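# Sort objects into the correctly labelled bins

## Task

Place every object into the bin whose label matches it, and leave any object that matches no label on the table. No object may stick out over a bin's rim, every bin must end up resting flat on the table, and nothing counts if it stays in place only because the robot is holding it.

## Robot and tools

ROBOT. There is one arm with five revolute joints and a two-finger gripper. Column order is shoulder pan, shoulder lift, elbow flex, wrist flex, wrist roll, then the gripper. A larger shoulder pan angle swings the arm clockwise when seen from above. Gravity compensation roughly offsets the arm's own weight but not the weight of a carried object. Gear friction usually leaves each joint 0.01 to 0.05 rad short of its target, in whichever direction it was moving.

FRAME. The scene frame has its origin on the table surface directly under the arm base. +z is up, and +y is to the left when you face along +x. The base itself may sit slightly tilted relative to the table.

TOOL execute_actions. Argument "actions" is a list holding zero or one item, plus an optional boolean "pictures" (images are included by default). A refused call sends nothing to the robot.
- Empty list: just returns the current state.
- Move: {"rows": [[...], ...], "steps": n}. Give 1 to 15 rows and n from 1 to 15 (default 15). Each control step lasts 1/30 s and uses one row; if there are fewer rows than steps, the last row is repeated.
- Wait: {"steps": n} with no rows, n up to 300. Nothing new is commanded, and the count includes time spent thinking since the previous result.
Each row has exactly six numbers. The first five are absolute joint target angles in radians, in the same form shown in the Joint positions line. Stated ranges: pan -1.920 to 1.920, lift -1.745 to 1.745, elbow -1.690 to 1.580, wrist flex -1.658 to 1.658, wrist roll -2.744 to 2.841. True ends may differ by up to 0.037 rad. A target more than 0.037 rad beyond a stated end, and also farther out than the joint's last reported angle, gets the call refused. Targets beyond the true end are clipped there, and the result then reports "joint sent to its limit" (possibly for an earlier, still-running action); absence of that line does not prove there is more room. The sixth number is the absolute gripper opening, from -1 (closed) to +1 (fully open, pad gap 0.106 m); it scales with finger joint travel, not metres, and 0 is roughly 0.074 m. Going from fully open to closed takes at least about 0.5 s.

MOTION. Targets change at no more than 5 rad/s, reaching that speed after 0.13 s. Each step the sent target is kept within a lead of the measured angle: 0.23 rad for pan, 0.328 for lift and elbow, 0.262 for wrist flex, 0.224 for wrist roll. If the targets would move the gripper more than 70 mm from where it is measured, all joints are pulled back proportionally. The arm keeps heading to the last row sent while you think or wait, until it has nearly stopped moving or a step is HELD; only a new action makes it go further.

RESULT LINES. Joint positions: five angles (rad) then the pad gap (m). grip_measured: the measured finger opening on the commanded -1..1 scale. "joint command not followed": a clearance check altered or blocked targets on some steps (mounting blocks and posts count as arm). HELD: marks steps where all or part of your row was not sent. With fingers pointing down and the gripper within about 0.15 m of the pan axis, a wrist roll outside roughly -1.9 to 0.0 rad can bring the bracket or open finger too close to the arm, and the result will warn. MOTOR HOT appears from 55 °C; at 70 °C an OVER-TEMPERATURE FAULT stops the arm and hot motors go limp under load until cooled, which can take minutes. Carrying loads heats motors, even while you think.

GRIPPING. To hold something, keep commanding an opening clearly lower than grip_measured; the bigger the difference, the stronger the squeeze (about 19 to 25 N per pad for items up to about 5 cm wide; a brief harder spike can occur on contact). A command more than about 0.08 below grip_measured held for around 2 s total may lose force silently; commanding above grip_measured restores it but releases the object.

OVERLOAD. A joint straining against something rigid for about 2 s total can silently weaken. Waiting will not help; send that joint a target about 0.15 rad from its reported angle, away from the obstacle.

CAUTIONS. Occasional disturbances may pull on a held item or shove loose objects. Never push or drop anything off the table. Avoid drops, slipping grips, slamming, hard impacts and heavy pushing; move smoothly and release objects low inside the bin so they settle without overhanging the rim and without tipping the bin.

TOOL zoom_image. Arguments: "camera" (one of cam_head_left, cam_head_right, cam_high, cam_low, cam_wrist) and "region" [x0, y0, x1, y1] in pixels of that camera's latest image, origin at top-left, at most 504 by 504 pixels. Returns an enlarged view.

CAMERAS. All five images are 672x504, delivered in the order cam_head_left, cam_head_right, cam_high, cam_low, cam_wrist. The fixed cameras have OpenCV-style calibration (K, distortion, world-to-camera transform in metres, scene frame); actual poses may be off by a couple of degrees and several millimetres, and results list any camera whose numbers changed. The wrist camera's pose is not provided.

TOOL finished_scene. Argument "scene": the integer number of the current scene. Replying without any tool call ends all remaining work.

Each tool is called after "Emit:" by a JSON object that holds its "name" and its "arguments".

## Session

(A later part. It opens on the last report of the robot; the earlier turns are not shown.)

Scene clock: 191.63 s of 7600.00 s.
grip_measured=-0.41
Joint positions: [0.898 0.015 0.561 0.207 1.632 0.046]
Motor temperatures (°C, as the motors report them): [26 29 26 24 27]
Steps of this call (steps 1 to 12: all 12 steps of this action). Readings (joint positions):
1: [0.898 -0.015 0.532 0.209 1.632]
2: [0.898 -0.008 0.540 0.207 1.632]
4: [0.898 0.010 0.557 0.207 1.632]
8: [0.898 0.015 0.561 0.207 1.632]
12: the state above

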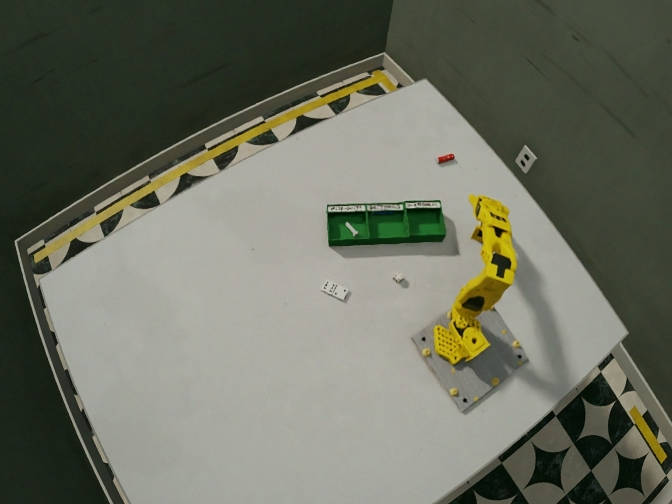

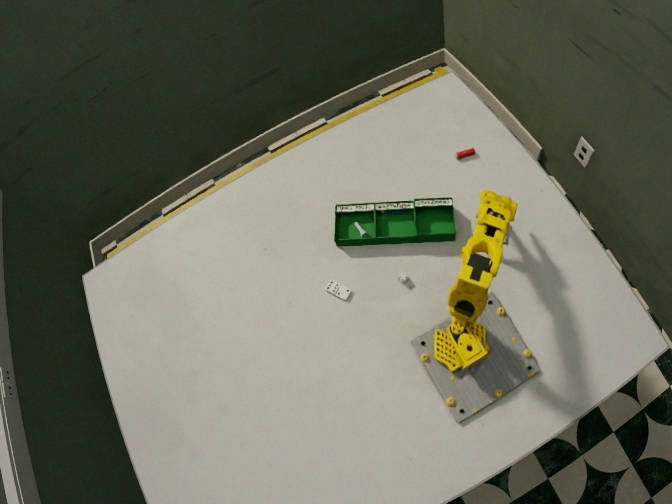

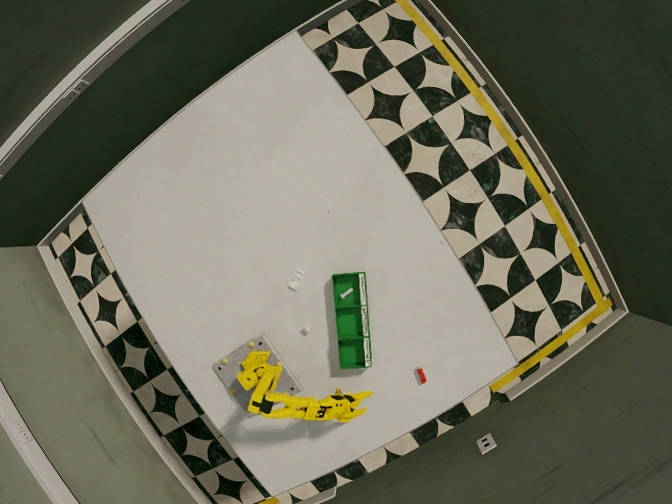

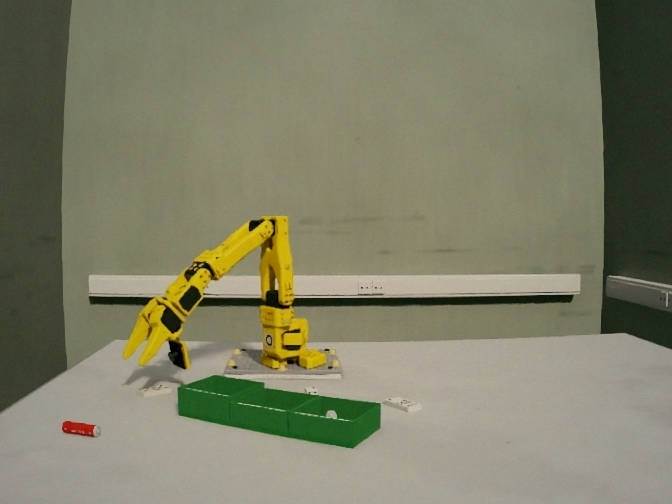

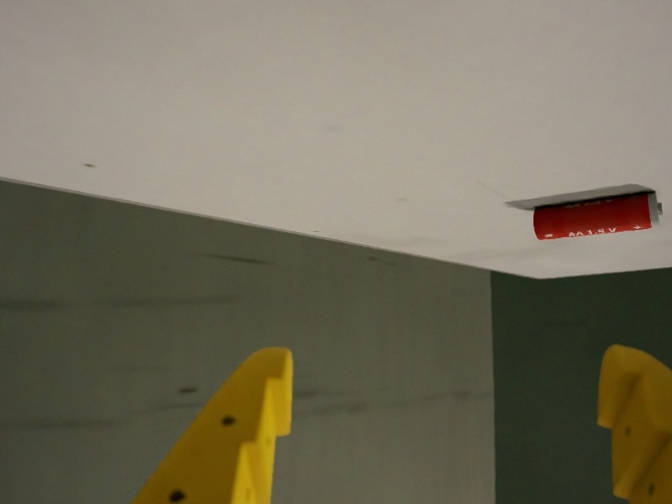

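Emit:
{"name": "execute_actions", "arguments": {"actions": [{"rows":[[0.9,-0.05,0.62,0.55,1.64,-0.4]],"steps":15}]}}

Emit:
{"name": "zoom_image", "arguments": {"camera": "cam_high", "region": [290,370,410,460]}}

Emit:
{"name": "zoom_image", "arguments": {"camera": "cam_low", "region": [80,280,260,420]}}

Scene clock: 193.73 s of 7600.00 s.
grip_measured=-0.41
Joint positions: [ 0.898 -0.038  0.601  0.542  1.633  0.046]
Motor temperatures (°C, as the motors report them): [26 29 26 24 27]
Steps of this call (steps 1 to 15: the robot went on to your last target; steps 16 to 48: nothing new was sent; steps 49 to 63: all 15 steps of this action). Readings (joint positions):
49: [0.898 0.015 0.563 0.207 1.633]
50: [0.898 0.011 0.572 0.214 1.633]
52: [0.898 -0.016 0.593 0.293 1.633]
56: [0.898 -0.036 0.601 0.502 1.633]
63: the state above

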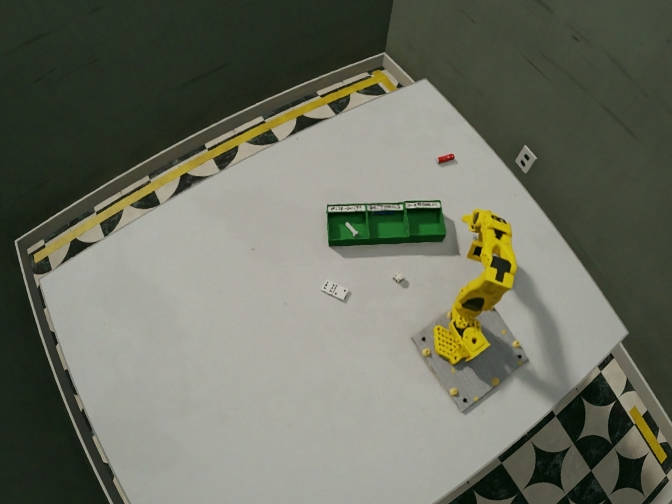

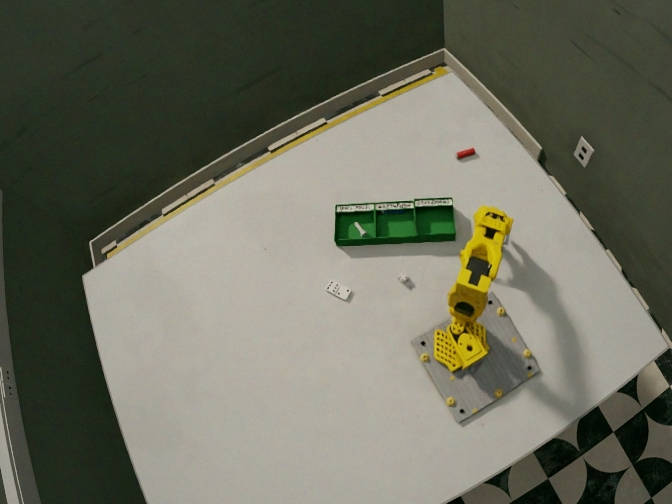

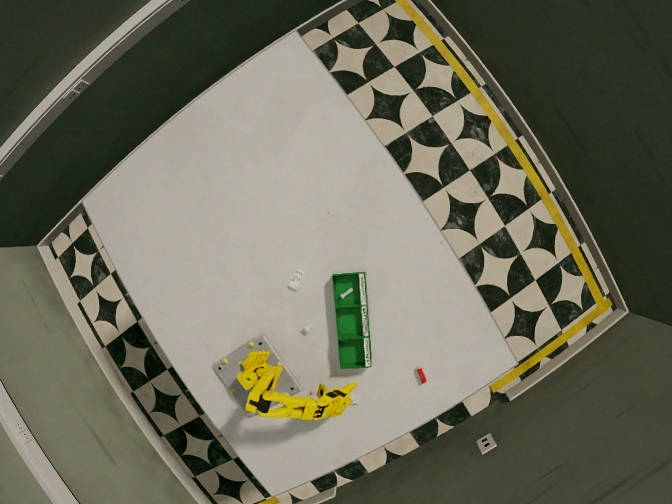

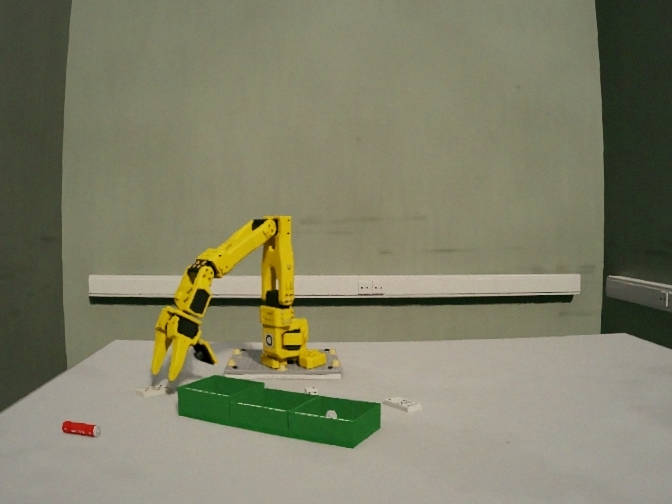

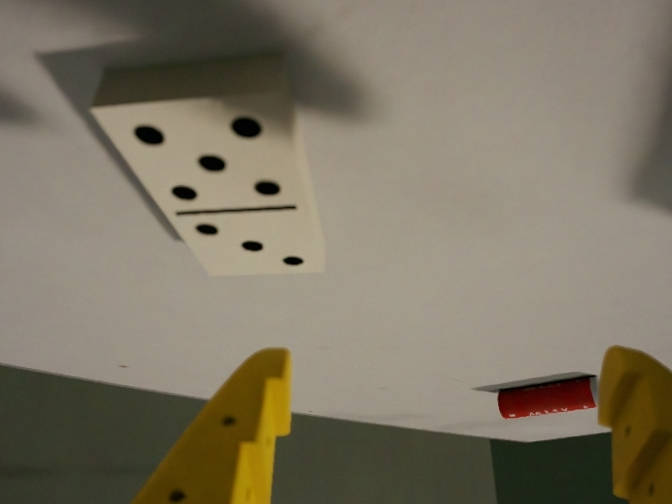

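Region (290, 370, 410, 460) of cam_high's 672x504 image, scaled by 4.200, with more detail than that image has; it fills the top 378 rows of this view, and the rest is white.

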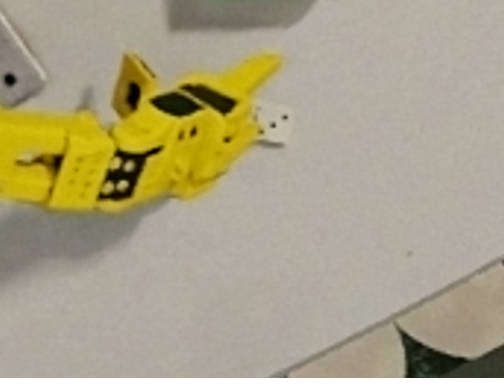

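Region (80, 280, 260, 420) of cam_low's 672x504 image, scaled by 2.800, with more detail than that image has.

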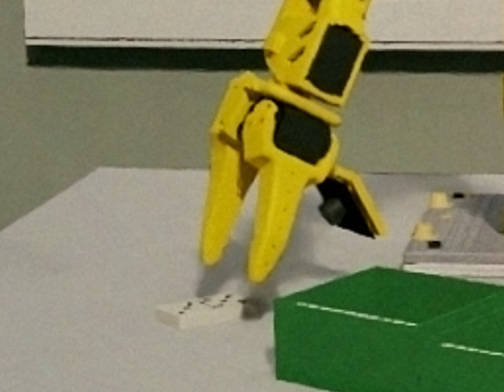

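Emit:
{"name": "execute_actions", "arguments": {"actions": [{"rows":[[0.95,-0.2,0.7,0.5,1.64,-0.4],[1.0,-0.25,0.8,0.4,1.64,-0.4],[1.0,-0.25,0.92,0.3,1.64,-0.4]],"steps":15}]}}

Emit:
{"name": "zoom_image", "arguments": {"camera": "cam_low", "region": [80,280,260,420]}}

Scene clock: 199.03 s of 7600.00 s.
grip_measured=-0.41
Joint positions: [ 0.993 -0.24   0.902  0.309  1.633  0.046]
Motor temperatures (°C, as the motors report them): [26 29 26 24 27]
Steps of this call (steps 1 to 15: the robot went on to your last target; steps 16 to 90: nothing new was sent; then 1.80 s passed at rest; steps 91 to 105: all 15 steps of this action). Readings (joint positions):
91: [0.898 -0.039 0.603 0.542 1.633]
92: [0.906 -0.050 0.615 0.536 1.633]
94: [0.952 -0.127 0.705 0.461 1.633]
98: [0.992 -0.228 0.882 0.326 1.633]
105: the state above

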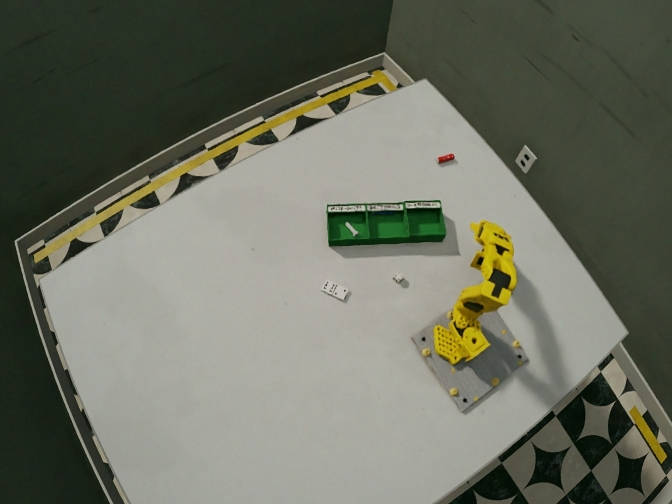

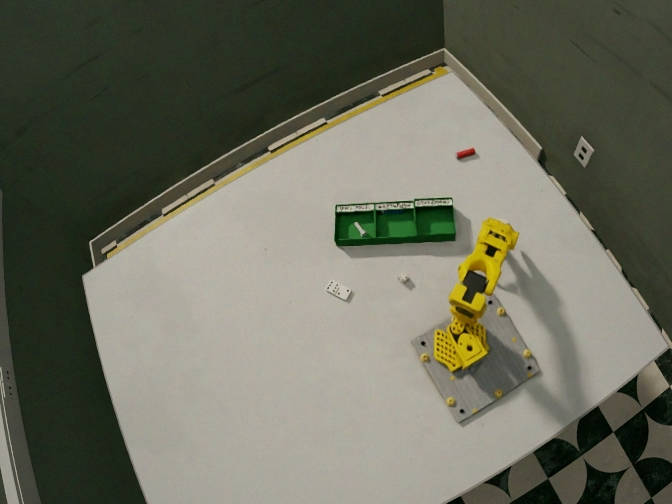

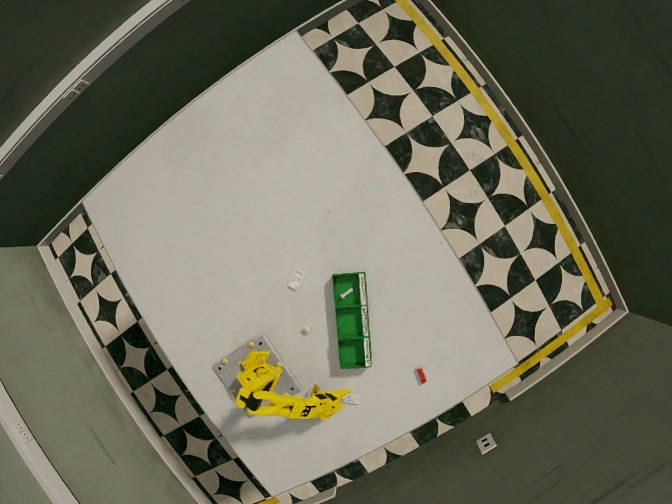

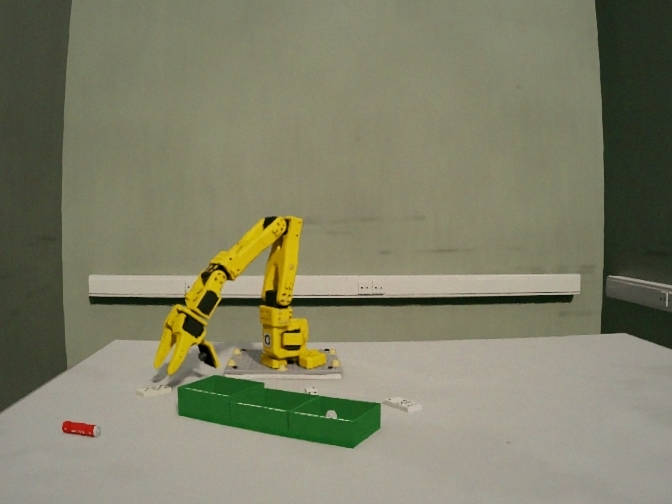

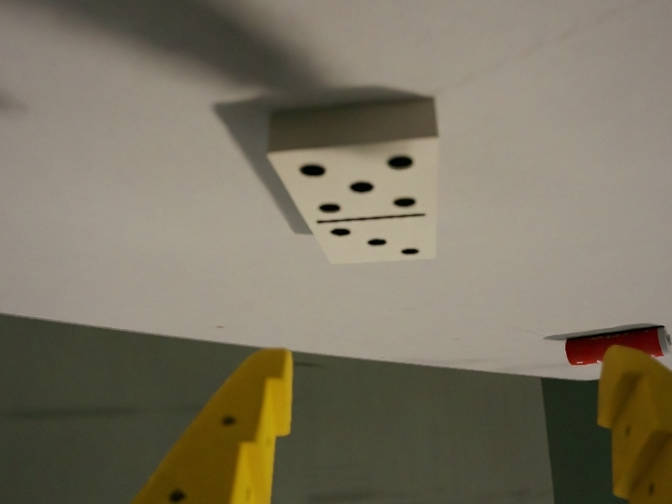

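Region (80, 280, 260, 420) of cam_low's 672x504 image, scaled by 2.800, with more detail than that image has.

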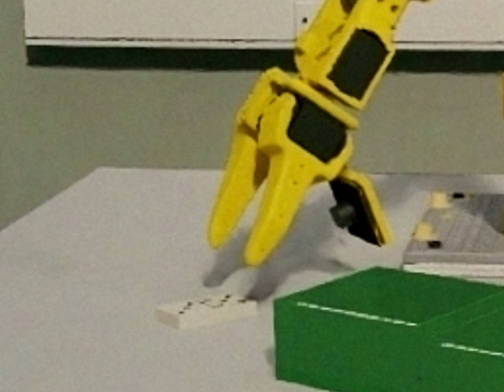

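Emit:
{"name": "execute_actions", "arguments": {"actions": [{"rows":[[1.0,-0.3,0.92,0.4,1.64,-0.4],[1.0,-0.3,0.92,0.5,1.64,-0.4],[1.0,-0.3,0.92,0.6,1.64,-0.4]],"steps":12}]}}

Emit:
{"name": "zoom_image", "arguments": {"camera": "cam_low", "region": [100,300,260,420]}}

Scene clock: 202.10 s of 7600.00 s.
grip_measured=-0.41
Joint positions: [ 0.995 -0.289  0.902  0.589  1.633  0.046]
Motor temperatures (°C, as the motors report them): [26 29 27 24 27]
Steps of this call (steps 1 to 15: the robot went on to your last target; steps 16 to 80: nothing new was sent; steps 81 to 92: all 12 steps of this action). Readings (joint positions):
81: [0.995 -0.240 0.902 0.309 1.633]
82: [0.995 -0.249 0.902 0.313 1.633]
84: [0.995 -0.275 0.902 0.393 1.633]
88: [0.995 -0.288 0.902 0.566 1.633]
92: the state above

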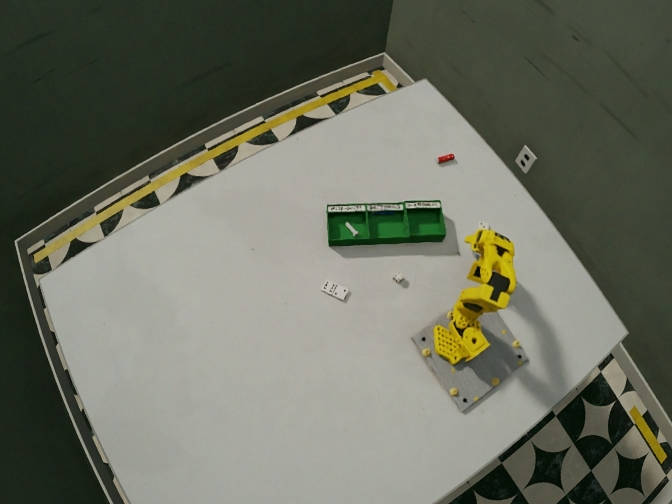

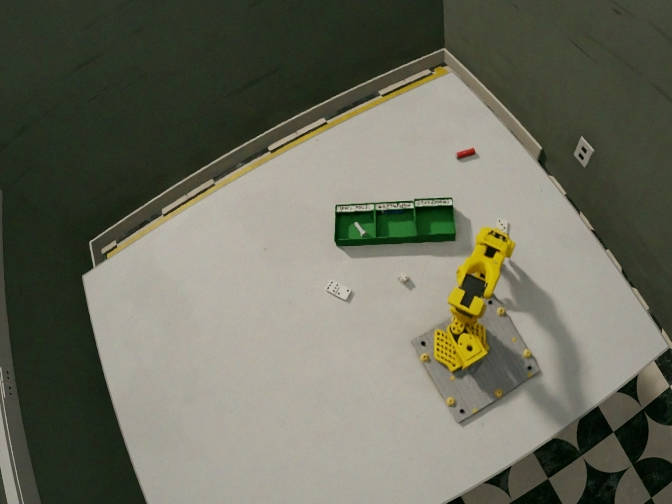

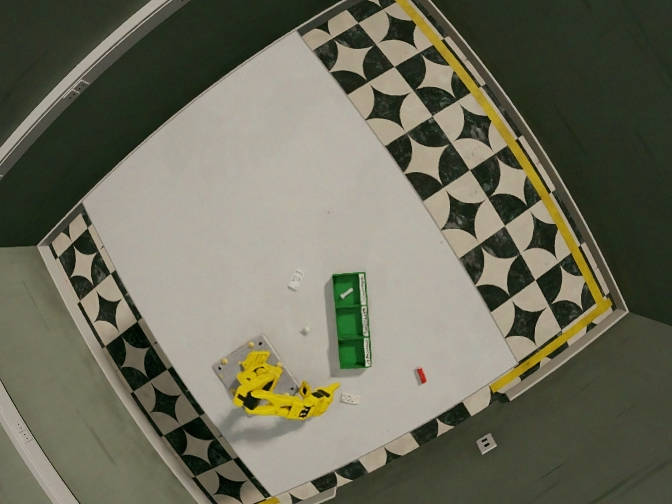

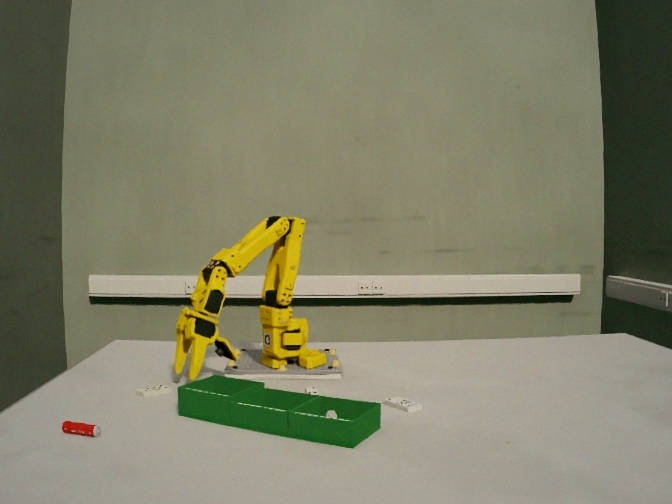

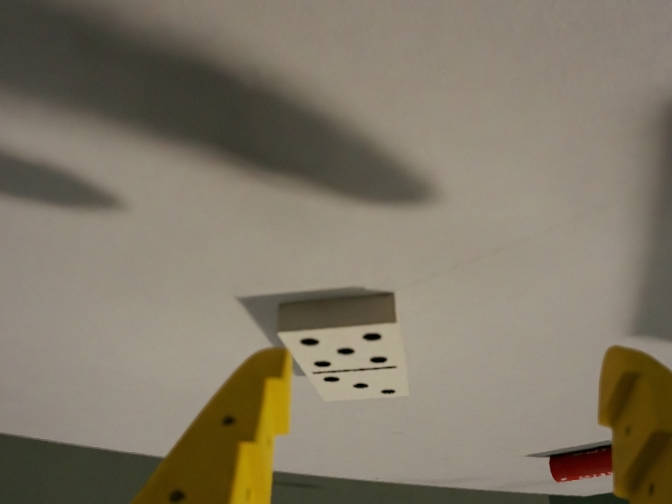

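Region (100, 300, 260, 420) of cam_low's 672x504 image, scaled by 3.150, with more detail than that image has; it fills the top 378 rows of this view, and the rest is white.

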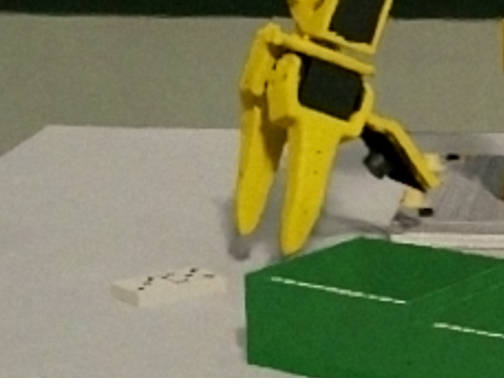

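Emit:
{"name": "execute_actions", "arguments": {"actions": [{"rows":[[1.0,-0.2,0.8,0.55,1.64,-0.4],[1.0,-0.1,0.7,0.52,1.64,-0.4],[1.0,0.0,0.62,0.5,1.64,-0.4],[1.0,0.08,0.58,0.48,1.64,-0.4]],"steps":13}]}}

Emit:
{"name": "zoom_image", "arguments": {"camera": "cam_low", "region": [100,300,260,420]}}

Scene clock: 204.57 s of 7600.00 s.
grip_measured=-0.41
Joint positions: [0.995 0.064 0.596 0.488 1.633 0.046]
Motor temperatures (°C, as the motors report them): [26 29 27 24 27]
Steps of this call (steps 1 to 15: the robot went on to your last target; steps 16 to 61: nothing new was sent; steps 62 to 74: all 13 steps of this action). Readings (joint positions):
62: [0.995 -0.289 0.902 0.592 1.633]
63: [0.995 -0.285 0.900 0.586 1.633]
65: [0.995 -0.200 0.830 0.548 1.633]
69: [0.995 0.028 0.626 0.494 1.633]
74: the state above

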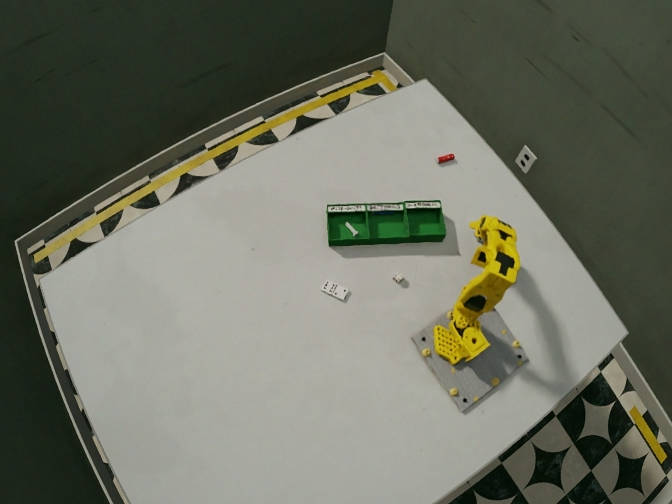

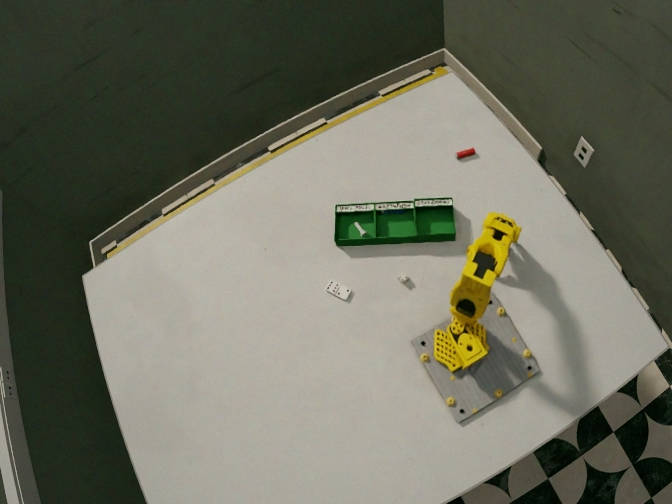

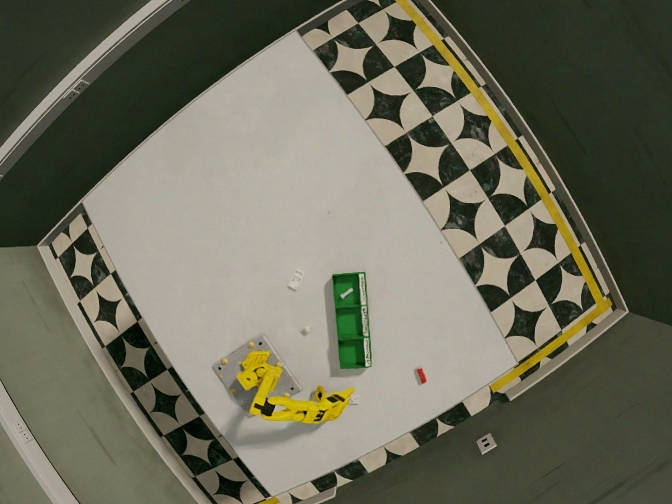

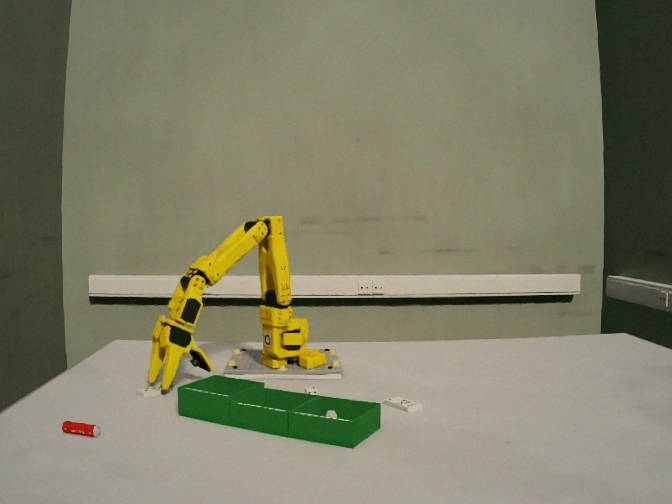

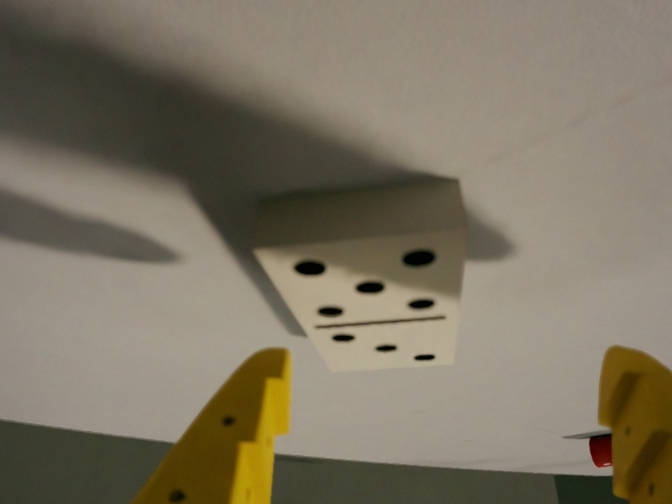

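Region (100, 300, 260, 420) of cam_low's 672x504 image, scaled by 3.150, with more detail than that image has; it fills the top 378 rows of this view, and the rest is white.

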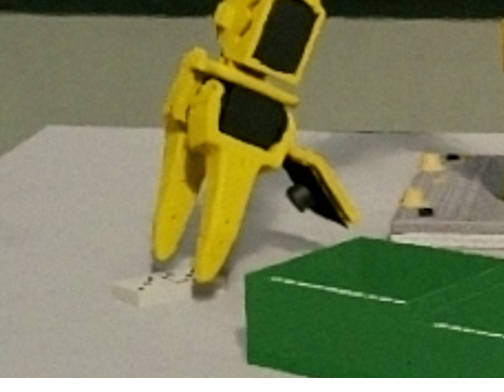

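Emit:
{"name": "execute_actions", "arguments": {"actions": [{"rows":[[1.04,0.08,0.6,0.49,1.64,-0.3],[1.04,0.08,0.6,0.49,1.64,-0.3],[1.04,0.08,0.6,0.49,1.64,-0.3],[1.04,0.1,0.6,0.49,1.64,-0.3],[1.04,0.12,0.6,0.49,1.64,-0.3],[1.04,0.14,0.6,0.49,1.64,-0.3]],"steps":13}]}}

Emit:
{"name": "zoom_image", "arguments": {"camera": "cam_low", "region": [100,300,260,420]}}

Scene clock: 206.97 s of 7600.00 s.
grip_measured=-0.31
Joint positions: [1.035 0.123 0.596 0.488 1.633 0.053]
Motor temperatures (°C, as the motors report them): [26 29 27 24 27]
Steps of this call (steps 1 to 15: the robot went on to your last target; steps 16 to 59: nothing new was sent; steps 60 to 72: all 13 steps of this action). Readings (joint positions):
60: [0.996 0.064 0.596 0.488 1.633]
61: [1.002 0.064 0.596 0.488 1.633]
63: [1.022 0.065 0.596 0.488 1.633]
67: [1.035 0.116 0.596 0.488 1.633]
72: the state above

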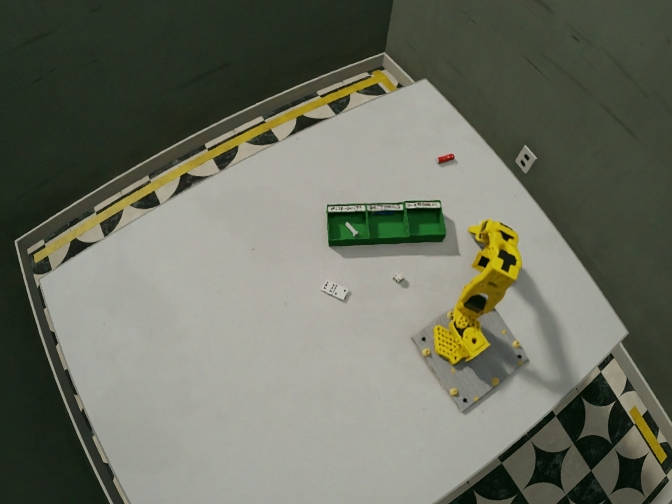

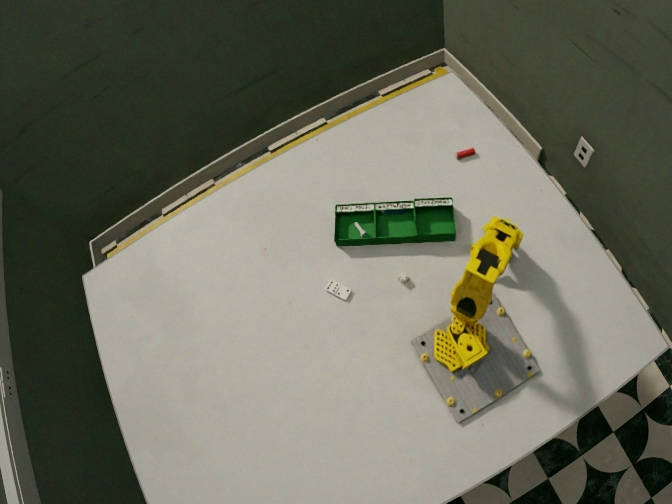

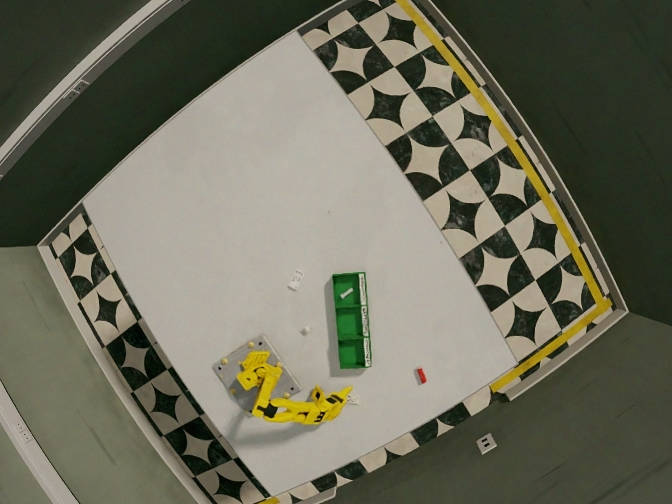

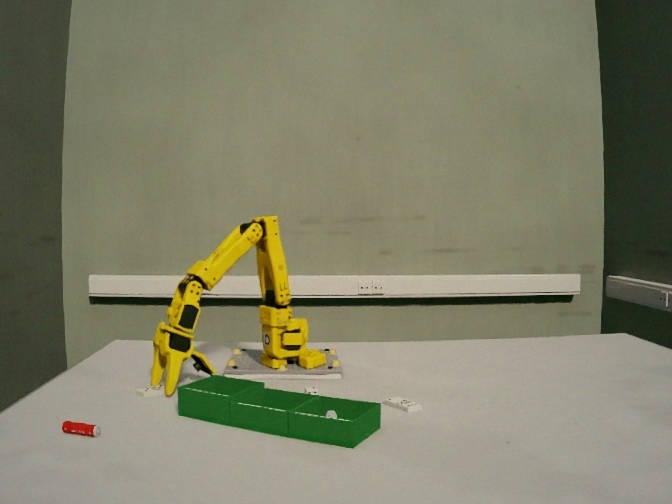

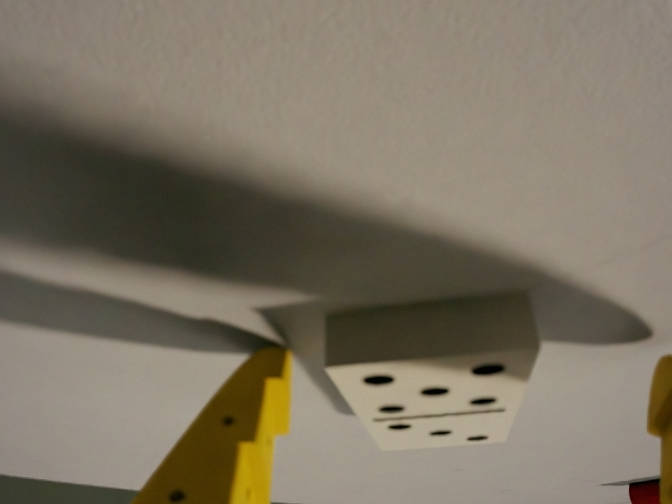

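Region (100, 300, 260, 420) of cam_low's 672x504 image, scaled by 3.150, with more detail than that image has; it fills the top 378 rows of this view, and the rest is white.

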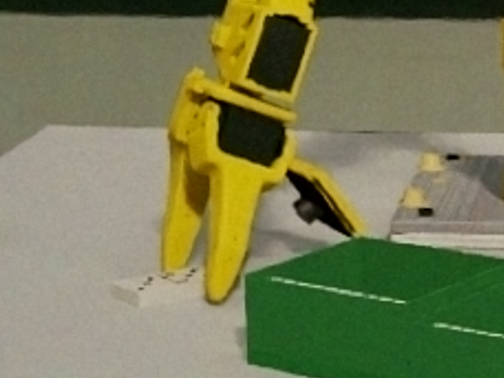

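Emit:
{"name": "execute_actions", "arguments": {"actions": [{"rows":[[1.04,0.14,0.58,0.46,1.64,-0.3],[1.04,0.14,0.58,0.46,1.64,-0.3],[1.04,0.14,0.58,0.46,1.64,-0.3],[1.04,0.14,0.58,0.46,1.64,-0.5],[1.04,0.14,0.58,0.46,1.64,-0.65],[1.04,0.14,0.58,0.46,1.64,-0.78]],"steps":15}]}}

Scene clock: 208.90 s of 7600.00 s.
grip_measured=-0.71
Joint positions: [1.035 0.123 0.592 0.468 1.633 0.024]
Motor temperatures (°C, as the motors report them): [26 29 27 24 27]
Steps of this call (steps 1 to 15: the robot went on to your last target; steps 16 to 43: nothing new was sent; steps 44 to 58: all 15 steps of this action). Readings (joint positions):
44: [1.035 0.123 0.596 0.488 1.633]
45: [1.035 0.123 0.595 0.485 1.633]
47: [1.035 0.123 0.595 0.474 1.633]
51: [1.035 0.123 0.593 0.470 1.633]
58: the state above

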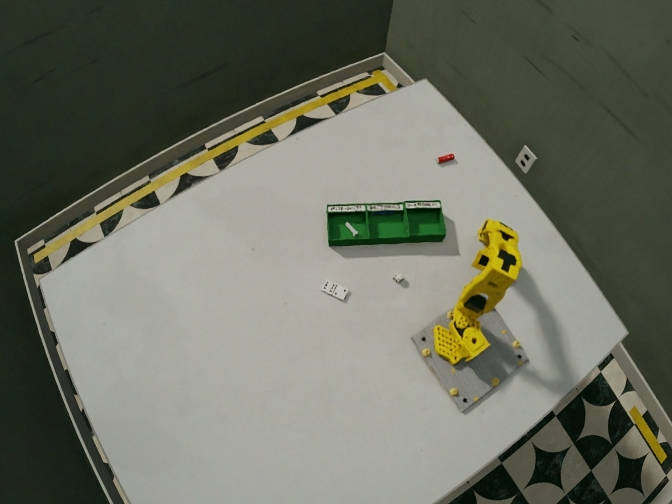

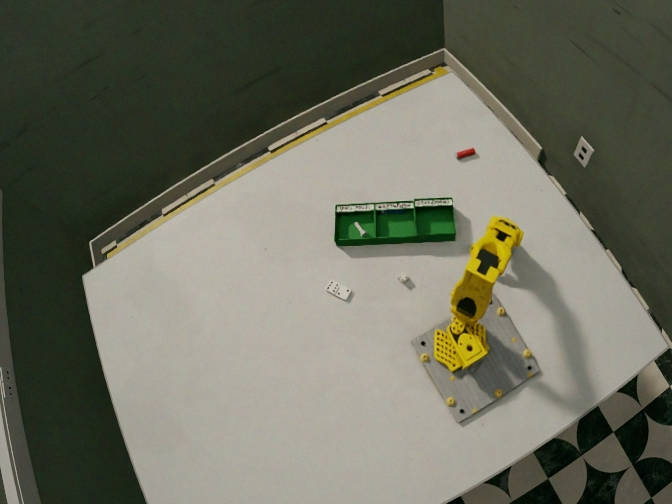

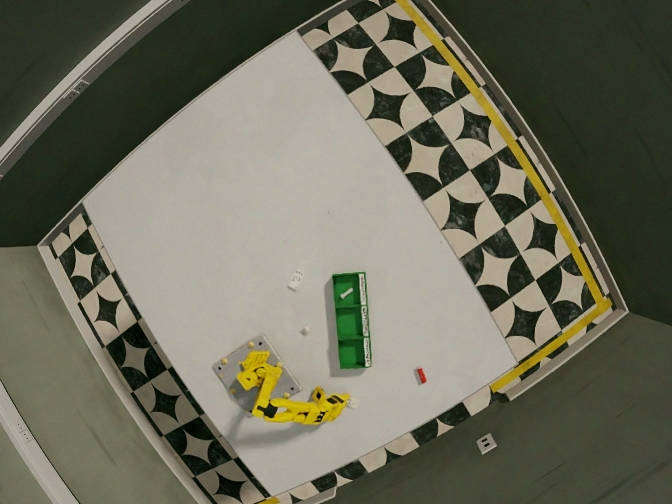

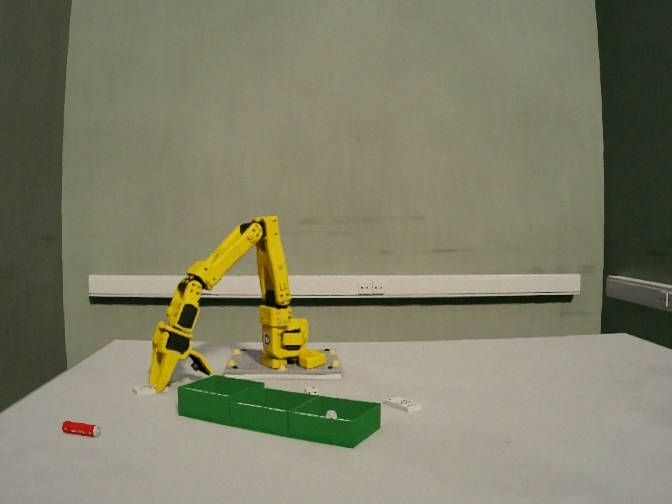

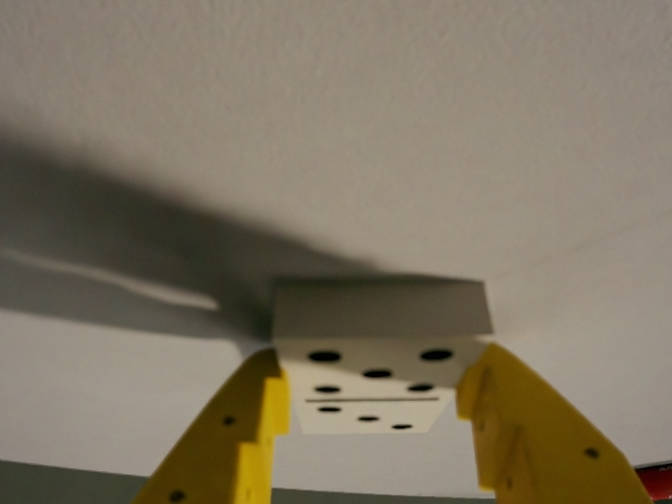

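Emit:
{"name": "execute_actions", "arguments": {"actions": [{"rows":[[1.04,0.08,0.55,0.44,1.64,-0.78],[1.04,0.0,0.5,0.4,1.64,-0.78],[1.0,0.0,0.4,0.3,1.3,-0.78],[0.95,0.0,0.3,0.3,1.0,-0.78]],"steps":15}], "pictures": false}}

Emit:
{"name": "execute_actions", "arguments": {"actions": [{"rows":[[0.85,0.1,0.1,0.3,-1.5,-0.78]],"steps":15}], "pictures": false}}

Emit:
{"name": "execute_actions", "arguments": {"actions": [{"rows":[[0.75,0.4,-0.3,0.3,-1.5,-0.78]],"steps":15}], "pictures": false}}

Emit:
{"name": "execute_actions", "arguments": {"actions": [{"rows":[[0.7,0.7,-0.7,0.3,-1.5,-0.78]],"steps":15}]}}

Scene clock: 211.83 s of 7600.00 s.
grip_measured=-0.71
Joint positions: [0.955 0.011 0.319 0.31  1.087 0.024]
Motor temperatures (°C, as the motors report them): [26 29 27 24 27]
Steps of this call (steps 1 to 15: the robot went on to your last target; steps 16 to 73: nothing new was sent; steps 74 to 88: all 15 steps of this action). Readings (joint positions):
74: [1.035 0.123 0.592 0.467 1.633]
75: [1.035 0.122 0.586 0.461 1.633]
77: [1.030 0.081 0.546 0.422 1.626]
81: [0.981 0.033 0.397 0.346 1.472]
88: the state above

Scene clock: 212.33 s of 7600.00 s.
grip_measured=-0.71
Joint positions: [0.855 0.085 0.119 0.309 0.302 0.024]
Motor temperatures (°C, as the motors report them): [26 29 27 24 27]
Steps of this call (steps 1 to 15: all 15 steps of this action). Readings (joint positions):
1: [0.955 0.011 0.317 0.310 1.053]
2: [0.946 0.016 0.310 0.310 1.023]
4: [0.901 0.059 0.234 0.310 0.923]
8: [0.858 0.082 0.129 0.309 0.698]
15: the state above

Scene clock: 212.83 s of 7600.00 s.
grip_measured=-0.71
Joint positions: [ 0.756  0.383 -0.281  0.309 -0.543  0.024]
Motor temperatures (°C, as the motors report them): [26 29 27 24 27]
Steps of this call (steps 1 to 15: all 15 steps of this action). Readings (joint positions):
1: [0.855 0.087 0.118 0.309 0.247]
2: [0.848 0.097 0.107 0.309 0.190]
4: [0.803 0.189 0.017 0.309 0.076]
8: [0.757 0.370 -0.226 0.309 -0.148]
15: the state above

Scene clock: 213.33 s of 7600.00 s.
grip_measured=-0.71
Joint positions: [ 0.705  0.683 -0.68   0.309 -1.387  0.024]
Motor temperatures (°C, as the motors report them): [26 29 27 24 27]
Steps of this call (steps 1 to 15: all 15 steps of this action). Readings (joint positions):
1: [0.754 0.384 -0.281 0.309 -0.600]
2: [0.748 0.397 -0.293 0.309 -0.655]
4: [0.725 0.485 -0.387 0.309 -0.769]
8: [0.705 0.671 -0.625 0.309 -0.994]
15: the state above

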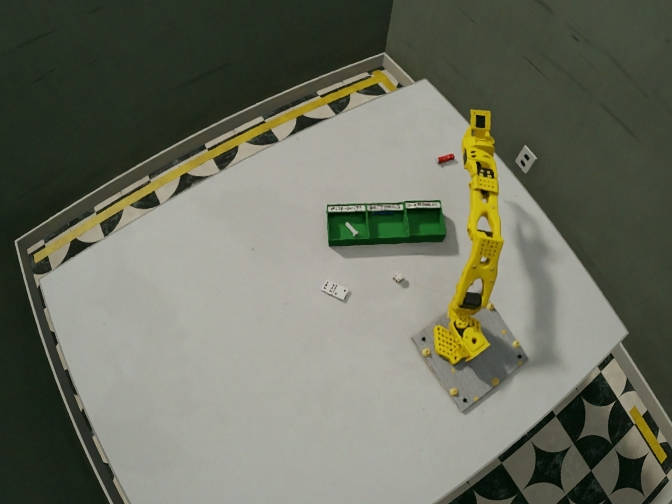

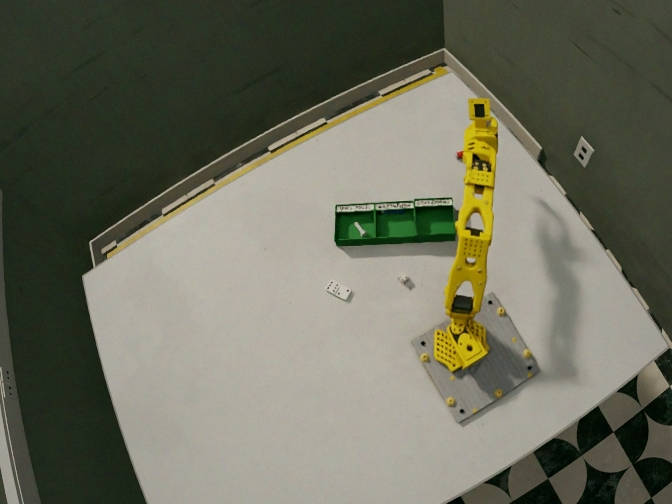

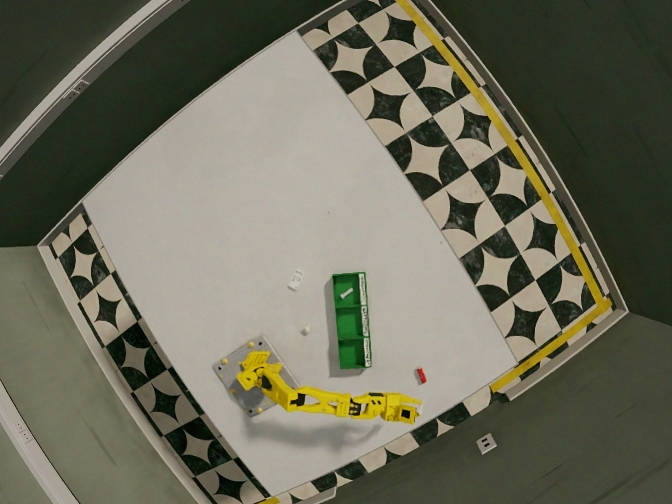

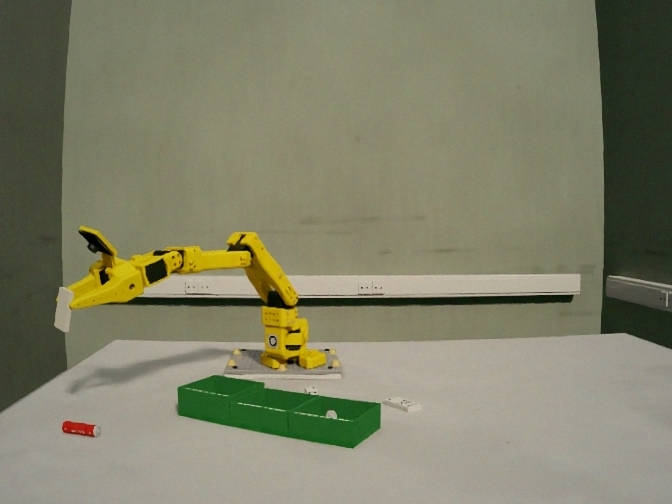

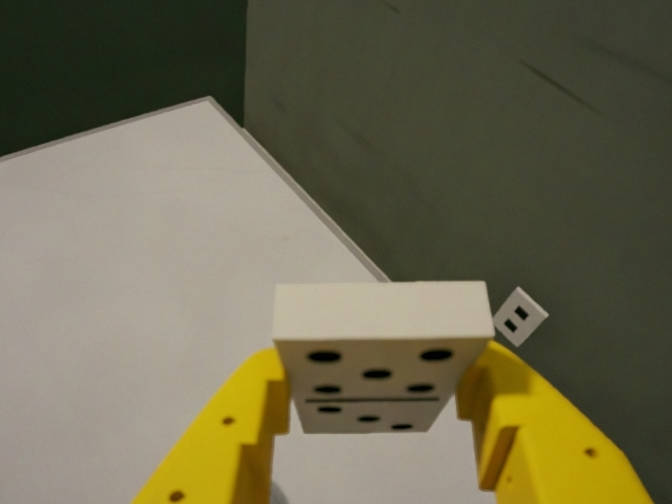

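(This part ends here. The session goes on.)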